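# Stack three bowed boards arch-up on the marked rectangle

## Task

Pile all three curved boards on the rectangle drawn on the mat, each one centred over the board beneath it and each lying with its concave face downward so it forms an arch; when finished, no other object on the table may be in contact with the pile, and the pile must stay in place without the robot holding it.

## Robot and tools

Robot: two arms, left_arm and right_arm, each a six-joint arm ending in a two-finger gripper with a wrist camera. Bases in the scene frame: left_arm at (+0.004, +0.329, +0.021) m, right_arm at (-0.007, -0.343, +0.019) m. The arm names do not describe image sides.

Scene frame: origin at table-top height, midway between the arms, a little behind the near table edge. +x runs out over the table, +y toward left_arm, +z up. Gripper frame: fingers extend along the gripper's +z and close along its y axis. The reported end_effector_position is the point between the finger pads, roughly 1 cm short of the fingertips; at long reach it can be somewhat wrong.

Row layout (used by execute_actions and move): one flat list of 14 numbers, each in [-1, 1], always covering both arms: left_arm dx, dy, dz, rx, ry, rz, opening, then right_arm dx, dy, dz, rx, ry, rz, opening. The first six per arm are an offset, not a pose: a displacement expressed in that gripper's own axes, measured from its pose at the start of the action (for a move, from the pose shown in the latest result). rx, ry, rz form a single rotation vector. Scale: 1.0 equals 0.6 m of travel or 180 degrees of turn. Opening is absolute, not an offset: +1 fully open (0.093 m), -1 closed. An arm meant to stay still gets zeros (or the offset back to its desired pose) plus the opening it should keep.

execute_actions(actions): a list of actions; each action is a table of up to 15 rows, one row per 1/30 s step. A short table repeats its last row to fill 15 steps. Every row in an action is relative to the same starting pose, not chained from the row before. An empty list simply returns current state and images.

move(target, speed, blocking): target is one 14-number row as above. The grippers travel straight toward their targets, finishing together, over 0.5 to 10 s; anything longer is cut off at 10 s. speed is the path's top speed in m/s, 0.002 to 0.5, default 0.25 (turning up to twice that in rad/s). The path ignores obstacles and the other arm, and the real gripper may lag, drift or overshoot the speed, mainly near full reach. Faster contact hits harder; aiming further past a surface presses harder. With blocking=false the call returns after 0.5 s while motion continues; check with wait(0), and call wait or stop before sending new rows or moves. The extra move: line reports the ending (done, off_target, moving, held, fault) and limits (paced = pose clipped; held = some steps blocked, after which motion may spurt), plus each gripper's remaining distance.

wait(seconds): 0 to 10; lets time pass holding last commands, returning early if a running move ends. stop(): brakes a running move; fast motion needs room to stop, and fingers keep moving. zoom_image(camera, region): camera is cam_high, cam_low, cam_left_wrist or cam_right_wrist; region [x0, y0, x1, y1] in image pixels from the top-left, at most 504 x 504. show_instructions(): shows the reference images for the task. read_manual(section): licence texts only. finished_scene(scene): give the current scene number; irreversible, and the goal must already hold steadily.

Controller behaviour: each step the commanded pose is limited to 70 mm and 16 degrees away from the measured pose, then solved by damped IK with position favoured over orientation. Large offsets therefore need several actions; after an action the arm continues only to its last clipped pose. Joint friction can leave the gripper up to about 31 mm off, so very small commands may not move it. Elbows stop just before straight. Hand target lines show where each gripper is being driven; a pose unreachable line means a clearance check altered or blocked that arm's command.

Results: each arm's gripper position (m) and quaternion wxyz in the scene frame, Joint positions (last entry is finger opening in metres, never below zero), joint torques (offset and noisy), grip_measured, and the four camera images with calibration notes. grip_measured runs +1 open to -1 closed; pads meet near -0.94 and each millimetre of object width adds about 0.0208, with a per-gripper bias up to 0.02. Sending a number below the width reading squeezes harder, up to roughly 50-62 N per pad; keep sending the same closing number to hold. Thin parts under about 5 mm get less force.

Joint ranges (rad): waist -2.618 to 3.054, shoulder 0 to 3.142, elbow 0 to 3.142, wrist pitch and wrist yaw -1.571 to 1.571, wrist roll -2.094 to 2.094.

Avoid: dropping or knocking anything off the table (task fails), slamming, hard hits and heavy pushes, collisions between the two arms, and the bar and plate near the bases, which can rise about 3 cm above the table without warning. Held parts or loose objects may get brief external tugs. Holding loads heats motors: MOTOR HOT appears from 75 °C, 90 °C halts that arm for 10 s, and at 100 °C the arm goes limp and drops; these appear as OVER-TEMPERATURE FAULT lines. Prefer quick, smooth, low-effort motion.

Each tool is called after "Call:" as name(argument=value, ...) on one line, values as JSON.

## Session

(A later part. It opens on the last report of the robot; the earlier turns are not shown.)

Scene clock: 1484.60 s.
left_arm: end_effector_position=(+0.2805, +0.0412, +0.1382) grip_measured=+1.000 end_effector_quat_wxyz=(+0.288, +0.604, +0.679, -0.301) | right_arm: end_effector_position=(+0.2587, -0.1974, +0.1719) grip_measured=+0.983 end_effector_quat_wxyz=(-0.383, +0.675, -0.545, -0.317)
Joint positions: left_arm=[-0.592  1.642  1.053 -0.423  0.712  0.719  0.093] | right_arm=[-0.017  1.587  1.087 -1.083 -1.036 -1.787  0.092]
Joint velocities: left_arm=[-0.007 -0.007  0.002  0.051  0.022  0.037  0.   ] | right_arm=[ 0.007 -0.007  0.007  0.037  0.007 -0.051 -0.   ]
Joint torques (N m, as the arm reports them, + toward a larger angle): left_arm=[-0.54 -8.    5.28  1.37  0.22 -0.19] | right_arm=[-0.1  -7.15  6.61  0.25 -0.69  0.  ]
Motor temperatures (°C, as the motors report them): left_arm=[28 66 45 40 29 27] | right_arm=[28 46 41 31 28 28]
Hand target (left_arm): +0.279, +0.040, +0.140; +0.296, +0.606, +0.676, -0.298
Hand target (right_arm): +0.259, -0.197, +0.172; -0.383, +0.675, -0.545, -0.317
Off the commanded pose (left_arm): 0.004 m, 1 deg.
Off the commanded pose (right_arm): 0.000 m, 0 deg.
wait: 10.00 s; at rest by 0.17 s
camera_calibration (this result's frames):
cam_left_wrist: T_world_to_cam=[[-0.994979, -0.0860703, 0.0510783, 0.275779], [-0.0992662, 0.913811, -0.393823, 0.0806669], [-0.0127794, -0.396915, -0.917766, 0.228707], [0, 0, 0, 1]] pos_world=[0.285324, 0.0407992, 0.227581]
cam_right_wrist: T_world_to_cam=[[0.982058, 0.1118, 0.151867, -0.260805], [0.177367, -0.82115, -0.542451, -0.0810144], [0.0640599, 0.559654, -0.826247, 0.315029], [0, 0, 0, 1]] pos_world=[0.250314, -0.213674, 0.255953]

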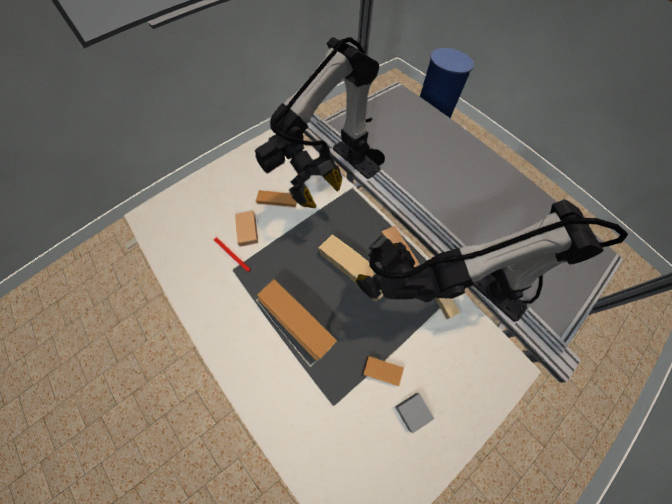

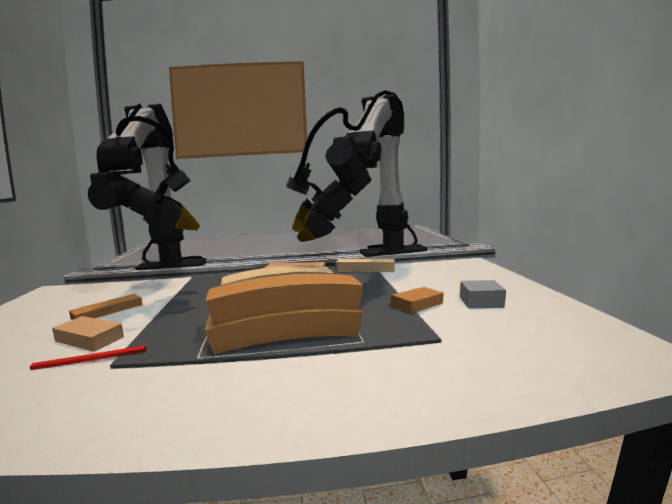

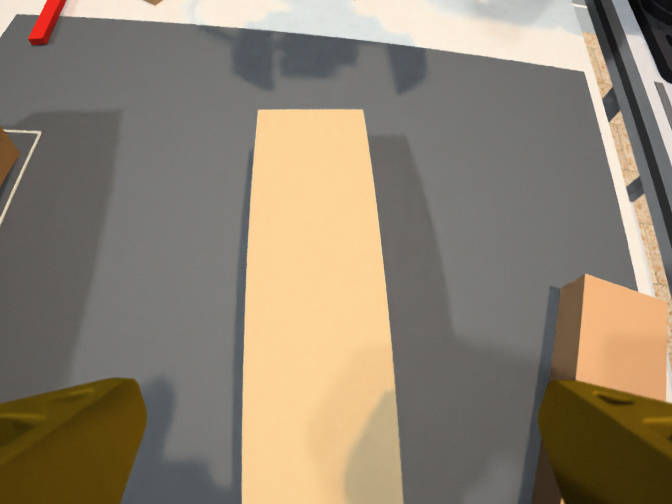

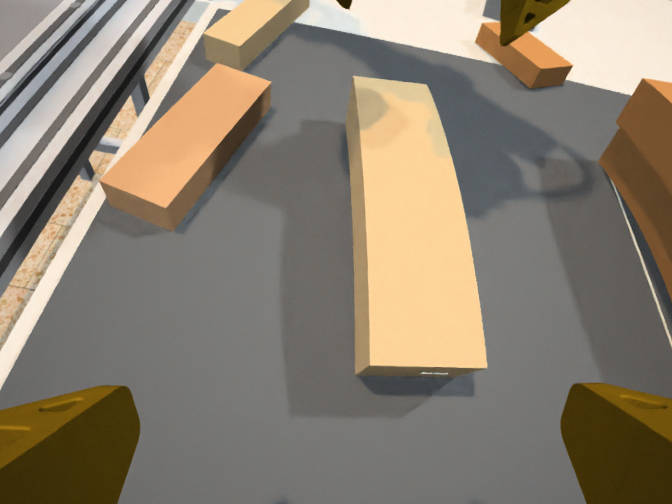

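Call:
move(target=[0.142,0.02,0.125,-0.005,0,0.005,1,0,0,0,0,0,0,1], speed=0.15)

Call:
move(target=[0,0,0,0,0,0,-0.1,0,0,0,0,0,0,1])

Call:
move(target=[-0.19,0,-0.165,-0.01,-0.03,0.01,-0.1,0,0,0,0,0,0,1], speed=0.12)

Scene clock: 1489.07 s.
left_arm: end_effector_position=(+0.2871, +0.0407, +0.0291) grip_measured=+1.000 end_effector_quat_wxyz=(+0.293, +0.607, +0.677, -0.296) | right_arm: end_effector_position=(+0.2587, -0.1974, +0.1719) grip_measured=+0.983 end_effector_quat_wxyz=(-0.383, +0.675, -0.545, -0.317)
Joint positions: left_arm=[-0.592  1.901  0.853  0.044  0.704  0.724  0.093] | right_arm=[-0.017  1.587  1.087 -1.083 -1.036 -1.787  0.092]
Joint velocities: left_arm=[ 0.007  0.002 -0.007  0.066  0.066 -0.022  0.   ] | right_arm=[-0.017 -0.002 -0.007 -0.007  0.022 -0.007 -0.001]
Joint torques (N m, as the arm reports them, + toward a larger angle): left_arm=[-0.51 -7.75  4.05  1.37  0.25 -0.15] | right_arm=[-0.14 -7.21  6.52  0.21 -0.72  0.04]
Motor temperatures (°C, as the motors report them): left_arm=[28 65 45 40 29 27] | right_arm=[28 46 41 31 28 28]
Hand target (left_arm): +0.285, +0.041, +0.025; +0.295, +0.608, +0.677, -0.294
Hand target (right_arm): +0.259, -0.197, +0.172; -0.383, +0.675, -0.545, -0.317
Off the commanded pose (left_arm): 0.005 m, 0 deg.
Off the commanded pose (right_arm): 0.000 m, 0 deg.
move: done
camera_calibration (this result's frames):
cam_left_wrist: T_world_to_cam=[[-0.995549, -0.0874218, 0.0352126, 0.288588], [-0.094221, 0.914408, -0.393676, 0.0373229], [0.0022172, -0.395242, -0.918574, 0.124041], [0, 0, 0, 1]] pos_world=[0.290545, 0.0401267, 0.118472]
cam_right_wrist: T_world_to_cam=[[0.982058, 0.1118, 0.151867, -0.260805], [0.177367, -0.82115, -0.542451, -0.0810144], [0.0640599, 0.559654, -0.826247, 0.315029], [0, 0, 0, 1]] pos_world=[0.250314, -0.213674, 0.255953]

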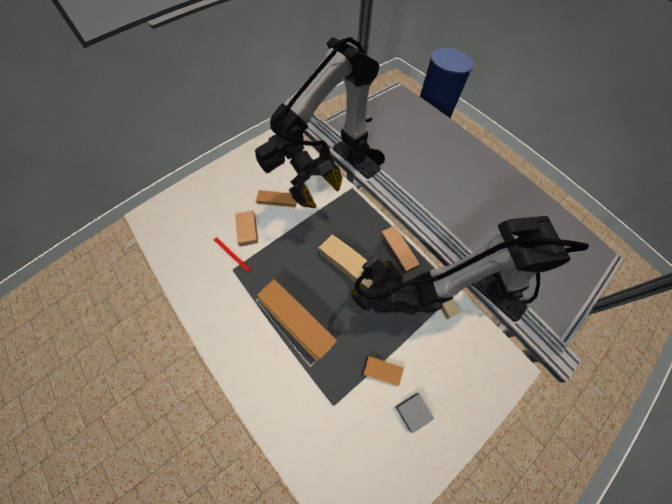

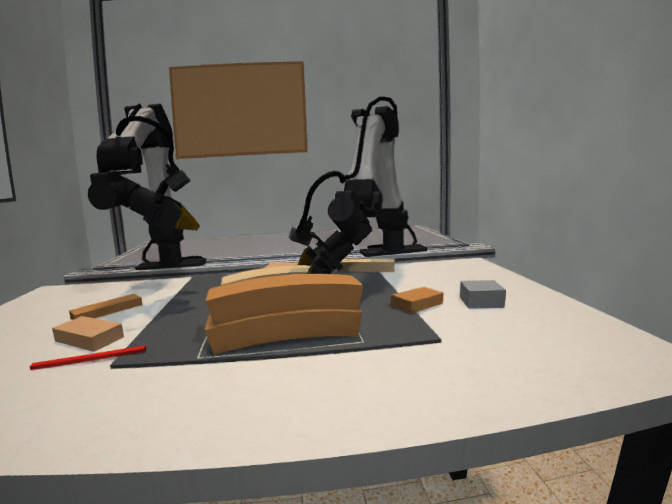

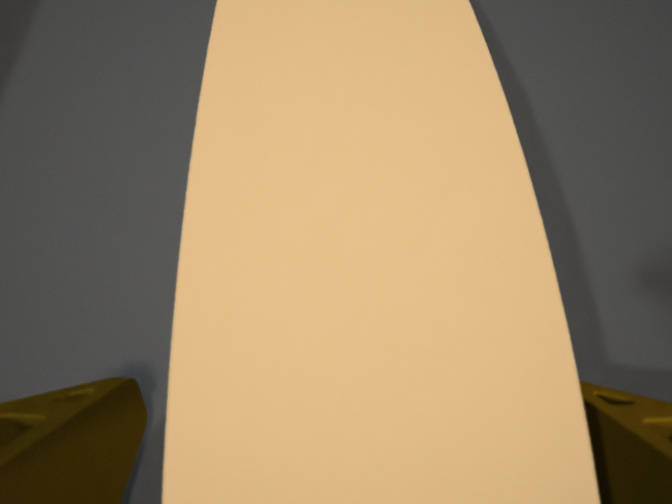

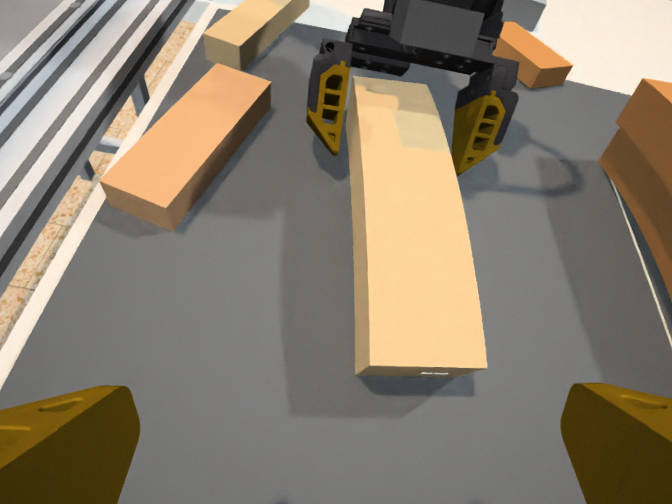

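Scene clock: 1489.57 s.
left_arm: end_effector_position=(+0.2839, +0.0401, +0.0291) grip_measured=+0.247 end_effector_quat_wxyz=(+0.287, +0.603, +0.680, -0.304) | right_arm: end_effector_position=(+0.2587, -0.1974, +0.1719) grip_measured=+0.983 end_effector_quat_wxyz=(-0.383, +0.675, -0.545, -0.317)
Joint positions: left_arm=[-0.593  1.901  0.853  0.035  0.716  0.713  0.057] | right_arm=[-0.017  1.587  1.087 -1.083 -1.036 -1.787  0.092]
Joint velocities: left_arm=[-0.012 -0.017 -0.012 -0.007  0.037 -0.051  0.   ] | right_arm=[ 0.002  0.002  0.002 -0.022 -0.007  0.051 -0.002]
Joint torques (N m, as the arm reports them, + toward a larger angle): left_arm=[-0.03 -7.77  5.16  1.24  0.16  0.02] | right_arm=[-0.17 -7.02  6.53  0.24 -0.66 -0.02]
Motor temperatures (°C, as the motors report them): left_arm=[28 65 45 40 29 27] | right_arm=[28 46 41 31 28 28]
Hand target (left_arm): +0.287, +0.041, +0.029; +0.293, +0.607, +0.678, -0.295
Hand target (right_arm): +0.259, -0.197, +0.172; -0.383, +0.675, -0.545, -0.317
Off the commanded pose (left_arm): 0.003 m, 1 deg.
Off the commanded pose (right_arm): 0.000 m, 0 deg.
move: done
camera_calibration (this result's frames):
cam_left_wrist: T_world_to_cam=[[-0.994667, -0.0860702, 0.0568223, 0.284363], [-0.101586, 0.912754, -0.395677, 0.039827], [-0.0178089, -0.399339, -0.91663, 0.129666], [0, 0, 0, 1]] pos_world=[0.289202, 0.0399037, 0.118456]
cam_right_wrist: T_world_to_cam=[[0.982058, 0.1118, 0.151867, -0.260805], [0.177367, -0.82115, -0.542451, -0.0810144], [0.0640599, 0.559654, -0.826247, 0.315029], [0, 0, 0, 1]] pos_world=[0.250314, -0.213674, 0.255953]

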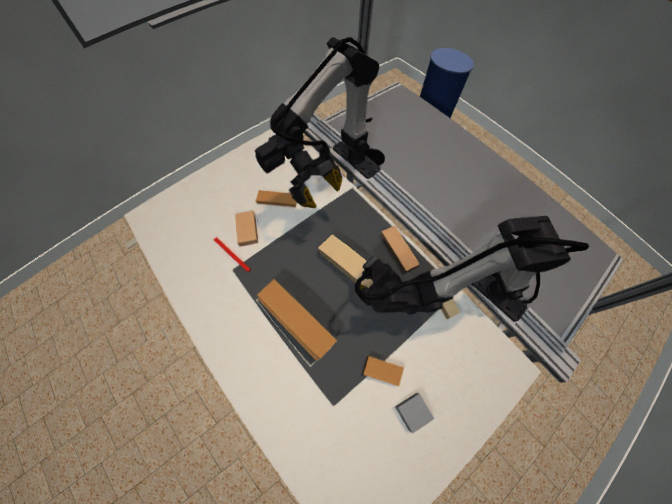

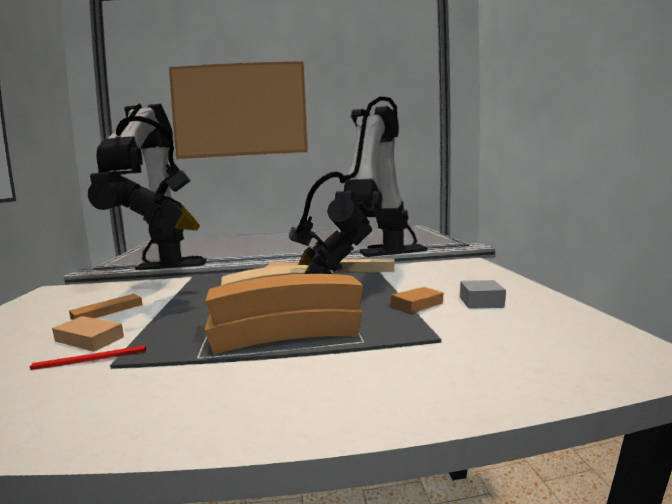

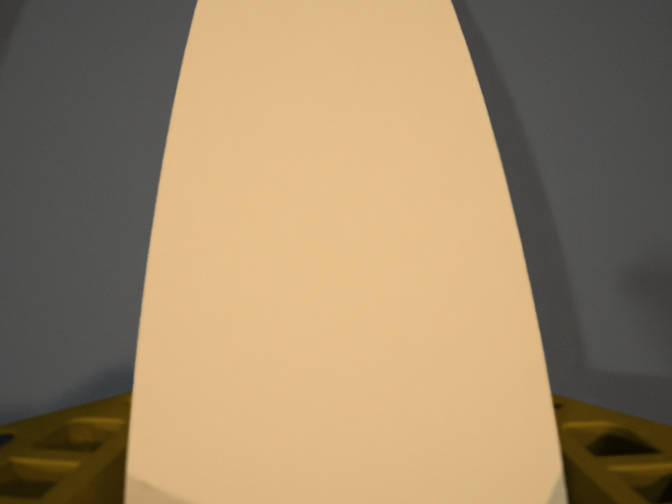

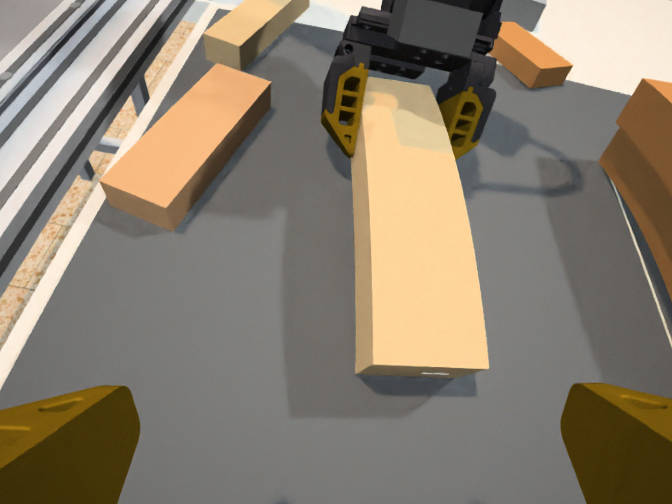

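Scene clock: 1491.47 s.
left_arm: end_effector_position=(+0.2790, +0.0551, +0.1367) grip_measured=+0.247 end_effector_quat_wxyz=(+0.267, +0.589, +0.701, -0.300) | right_arm: end_effector_position=(+0.2587, -0.1974, +0.1719) grip_measured=+0.983 end_effector_quat_wxyz=(-0.383, +0.675, -0.545, -0.317)
Joint positions: left_arm=[-0.563  1.629  1.057 -0.495  0.707  0.713  0.057] | right_arm=[-0.017  1.587  1.087 -1.083 -1.036 -1.787  0.092]
Joint velocities: left_arm=[ 0.012  0.007 -0.002 -0.022  0.007  0.022  0.001] | right_arm=[-0.017 -0.012 -0.007  0.022  0.007 -0.007  0.001]
Joint torques (N m, as the arm reports them, + toward a larger angle): left_arm=[ 1.09 -9.59  9.67  1.49  1.02 -0.04] | right_arm=[-0.18 -7.07  6.43  0.28 -0.68  0.01]
Motor temperatures (°C, as the motors report them): left_arm=[28 66 45 40 29 27] | right_arm=[28 46 41 31 28 28]
Hand target (left_arm): +0.292, +0.044, +0.179; +0.331, +0.596, +0.660, -0.315
Hand target (right_arm): +0.259, -0.197, +0.172; -0.383, +0.675, -0.545, -0.317
Off the commanded pose (left_arm): 0.048 m, 9 deg.
Off the commanded pose (right_arm): 0.000 m, 0 deg.
move: off_target (left_arm)
camera_calibration (this result's frames):
cam_left_wrist: T_world_to_cam=[[-0.987613, -0.123711, 0.0965173, 0.26943], [-0.150517, 0.920713, -0.360045, 0.0764631], [-0.0443233, -0.370113, -0.927929, 0.241486], [0, 0, 0, 1]] pos_world=[0.288305, 0.0523078, 0.225607]
cam_right_wrist: T_world_to_cam=[[0.982058, 0.1118, 0.151867, -0.260805], [0.177367, -0.82115, -0.542451, -0.0810144], [0.0640599, 0.559654, -0.826247, 0.315029], [0, 0, 0, 1]] pos_world=[0.250314, -0.213674, 0.255953]

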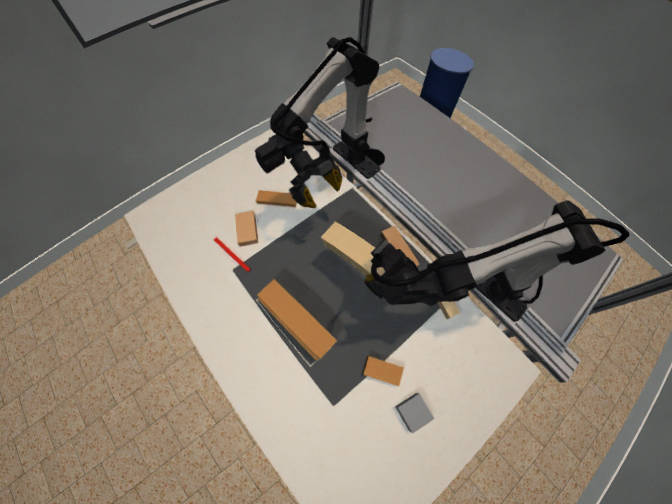

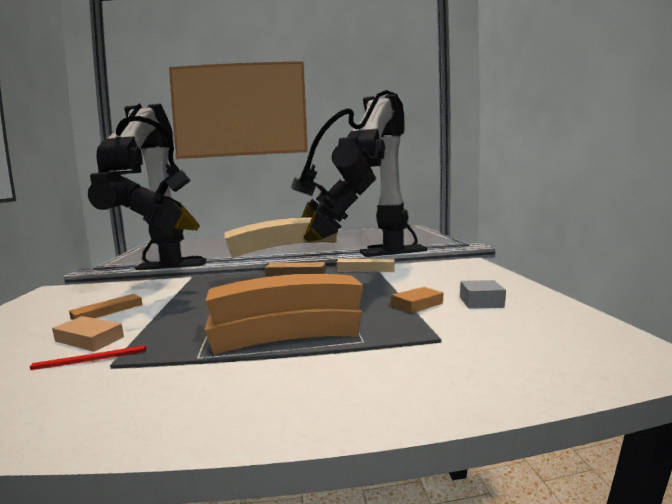

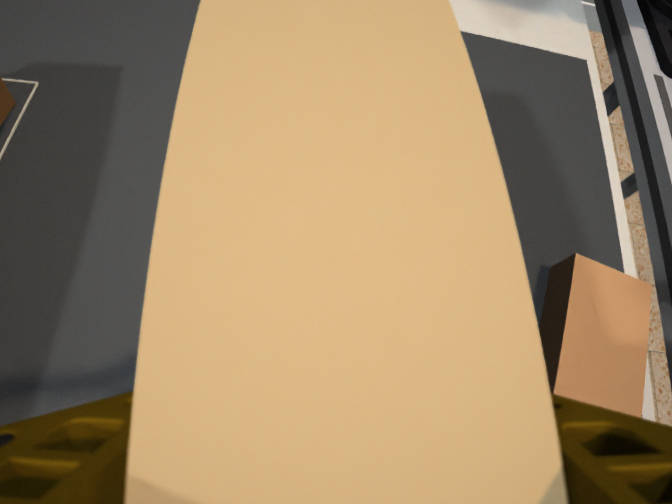

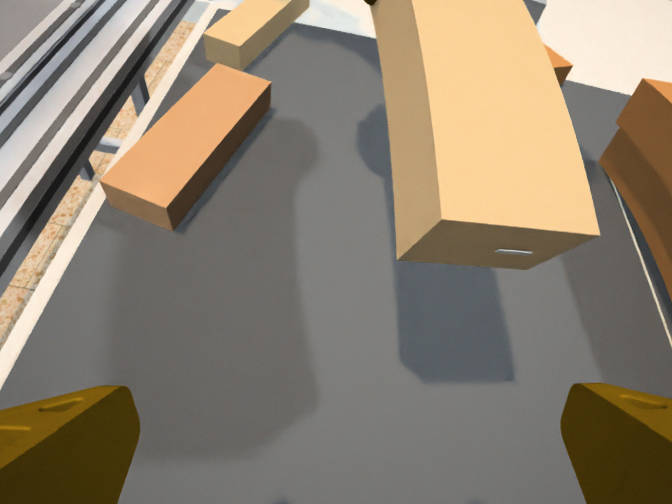

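Call:
move(target=[-0.136,0.415,-0.037,-0.018,-0.055,0.041,-0.1,0,0,0,0,0,0,1], speed=0.15)

Call:
zoom_image(camera="cam_low", region=[150, 180, 410, 370])

Scene clock: 1497.63 s.
left_arm: end_effector_position=(+0.5332, +0.0538, +0.1415) grip_measured=+0.247 end_effector_quat_wxyz=(+0.316, +0.584, +0.687, -0.297) | right_arm: end_effector_position=(+0.2587, -0.1974, +0.1719) grip_measured=+0.983 end_effector_quat_wxyz=(-0.383, +0.675, -0.545, -0.317)
Joint positions: left_arm=[-0.338  2.724  2.769 -1.177  0.826  0.944  0.057] | right_arm=[-0.017  1.587  1.087 -1.083 -1.036 -1.787  0.092]
Joint velocities: left_arm=[ 0.022  0.046  0.12  -0.125 -0.007  0.022 -0.   ] | right_arm=[-0.012 -0.002  0.012  0.037 -0.007  0.051 -0.   ]
Joint torques (N m, as the arm reports them, + toward a larger angle): left_arm=[  0.86 -15.94   9.43   1.25   1.28  -0.03] | right_arm=[-0.17 -7.12  6.65  0.22 -0.73  0.03]
Motor temperatures (°C, as the motors report them): left_arm=[28 68 46 40 30 27] | right_arm=[28 46 41 31 28 28]
Hand target (left_arm): +0.537, +0.049, +0.186; +0.370, +0.593, +0.645, -0.308
Hand target (right_arm): +0.259, -0.197, +0.172; -0.383, +0.675, -0.545, -0.317
Off the commanded pose (left_arm): 0.044 m, 8 deg.
Off the commanded pose (right_arm): 0.000 m, 0 deg.
move: off_target (left_arm)
camera_calibration (this result's frames):
cam_left_wrist: T_world_to_cam=[[-0.989613, -0.140861, 0.0287131, 0.531365], [-0.13949, 0.892586, -0.428758, 0.123095], [0.0347661, -0.42831, -0.902963, 0.214144], [0, 0, 0, 1]] pos_world=[0.535571, 0.0566949, 0.230885]
cam_right_wrist: T_world_to_cam=[[0.982058, 0.1118, 0.151867, -0.260805], [0.177367, -0.82115, -0.542451, -0.0810144], [0.0640599, 0.559654, -0.826247, 0.315029], [0, 0, 0, 1]] pos_world=[0.250314, -0.213674, 0.255953]

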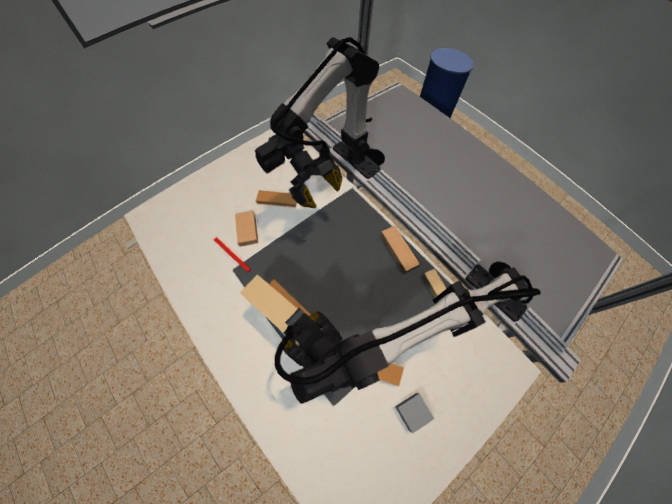

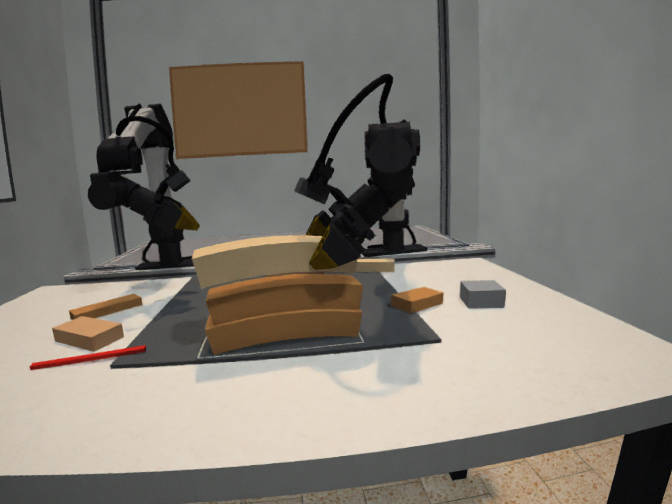

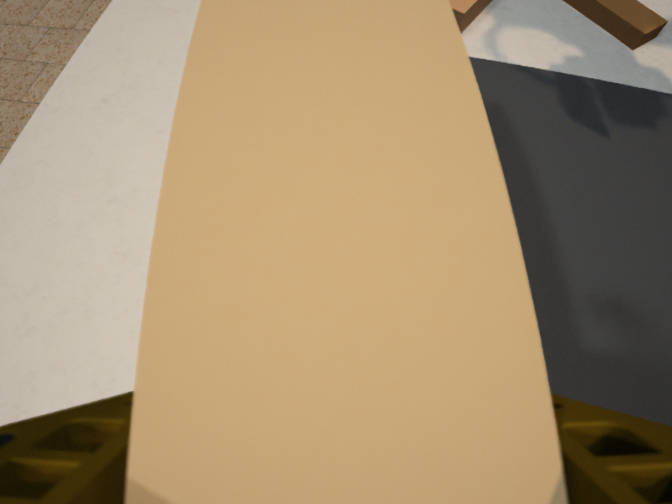

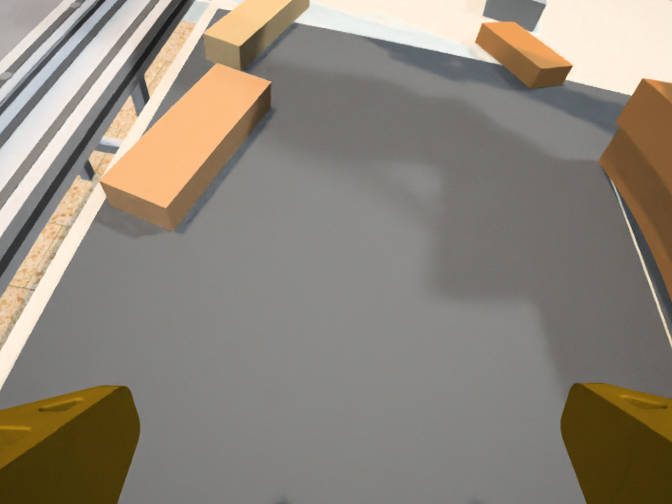

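Region (150, 180, 410, 370) of cam_low's 672x504 image, scaled by 1.938, with more detail than that image has; it fills the top 368 rows of this view, and the rest is white.

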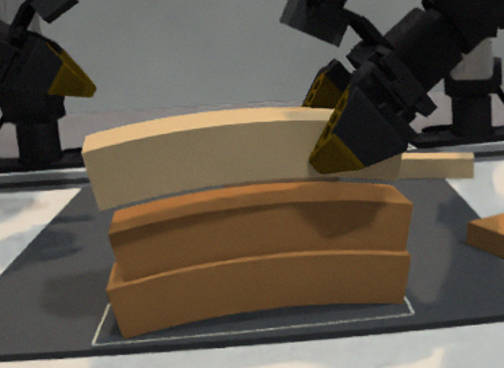

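Call:
move(target=[-0.035,-0.003,-0.048,0.011,-0.03,0.028,-0.1,0,0,0,0,0,0,1], speed=0.03)

Call:
zoom_image(camera="cam_low", region=[150, 180, 410, 370])

Call:
zoom_image(camera="cam_high", region=[200, 230, 420, 410])

Scene clock: 1503.60 s.
left_arm: end_effector_position=(+0.5224, +0.0677, +0.1209) grip_measured=+0.247 end_effector_quat_wxyz=(+0.288, +0.596, +0.682, -0.310) | right_arm: end_effector_position=(+0.2587, -0.1974, +0.1719) grip_measured=+0.983 end_effector_quat_wxyz=(-0.383, +0.675, -0.545, -0.317)
Joint positions: left_arm=[-0.316  2.757  2.775 -1.272  0.845  1.045  0.057] | right_arm=[-0.017  1.587  1.087 -1.083 -1.036 -1.787  0.092]
Joint velocities: left_arm=[ 0.007  0.017 -0.012 -0.022 -0.037 -0.007  0.001] | right_arm=[-0.027 -0.022 -0.007 -0.081 -0.022 -0.007 -0.001]
Joint torques (N m, as the arm reports them, + toward a larger angle): left_arm=[  1.34 -17.46   9.75   0.95   1.33  -0.03] | right_arm=[-0.06 -7.05  6.66  0.26 -0.74  0.04]
Motor temperatures (°C, as the motors report them): left_arm=[28 74 47 40 30 27] | right_arm=[28 46 41 31 28 28]
Hand target (left_arm): +0.528, +0.065, +0.175; +0.353, +0.604, +0.640, -0.318
Hand target (right_arm): +0.259, -0.197, +0.172; -0.383, +0.675, -0.545, -0.317
Off the commanded pose (left_arm): 0.056 m, 9 deg.
Off the commanded pose (right_arm): 0.000 m, 0 deg.
move: off_target (left_arm)
camera_calibration (this result's frames):
cam_left_wrist: T_world_to_cam=[[-0.993055, -0.0949432, 0.0694779, 0.517006], [-0.115068, 0.90684, -0.405464, 0.0837956], [-0.0245092, -0.410643, -0.911467, 0.232719], [0, 0, 0, 1]] pos_world=[0.528762, 0.0686614, 0.210171]
cam_right_wrist: T_world_to_cam=[[0.982058, 0.1118, 0.151867, -0.260805], [0.177367, -0.82115, -0.542451, -0.0810144], [0.0640599, 0.559654, -0.826247, 0.315029], [0, 0, 0, 1]] pos_world=[0.250314, -0.213674, 0.255953]

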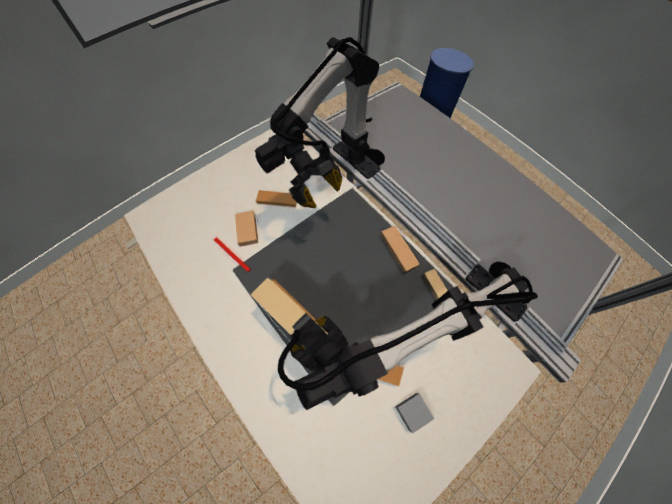

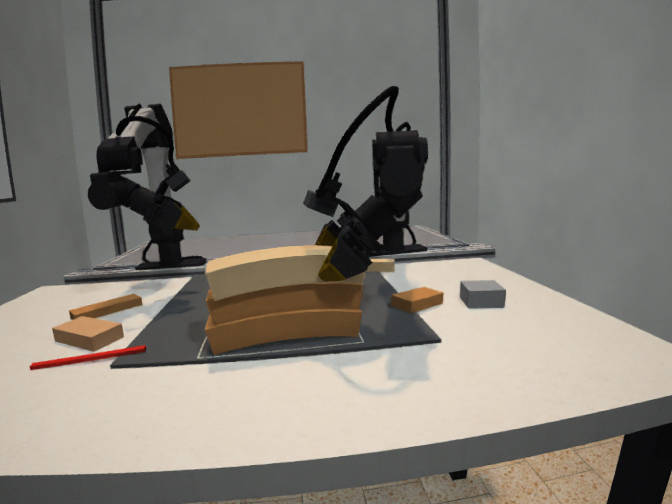

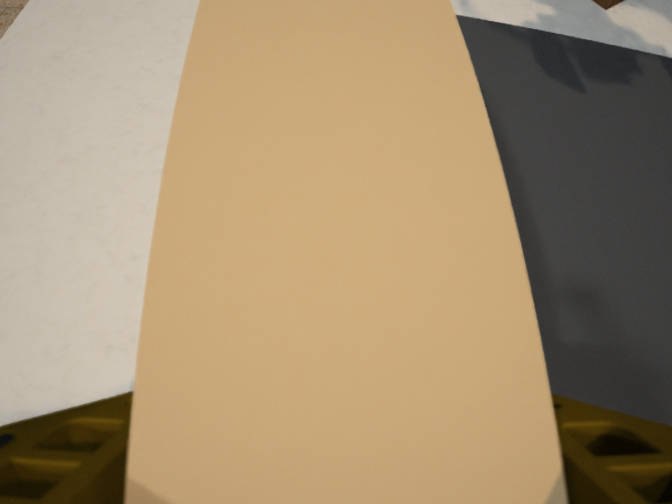

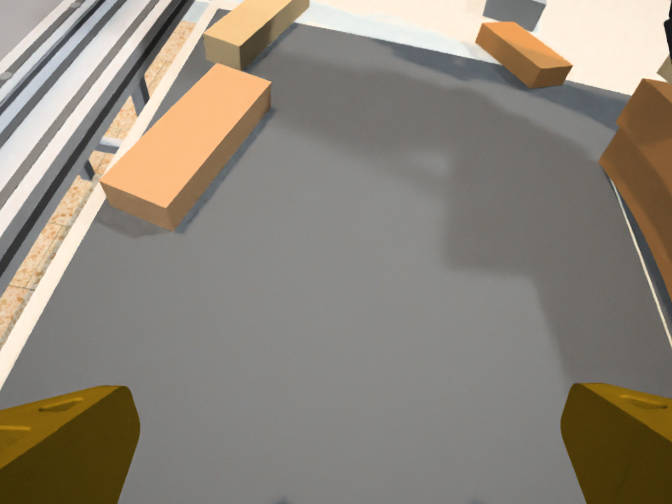

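Region (150, 180, 410, 370) of cam_low's 672x504 image, scaled by 1.938, with more detail than that image has; it fills the top 368 rows of this view, and the rest is white.

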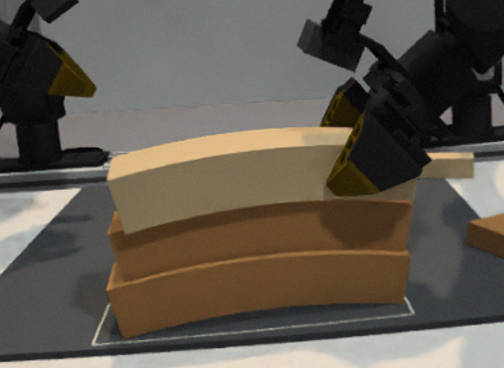

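Region (200, 230, 420, 410) of cam_high's 672x504 image, scaled by 2.291, with more detail than that image has; it fills the top 412 rows of this view, and the rest is white.

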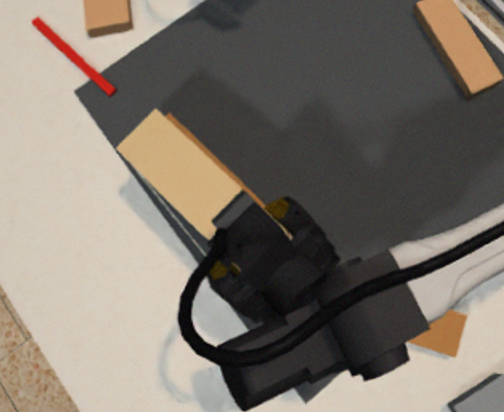

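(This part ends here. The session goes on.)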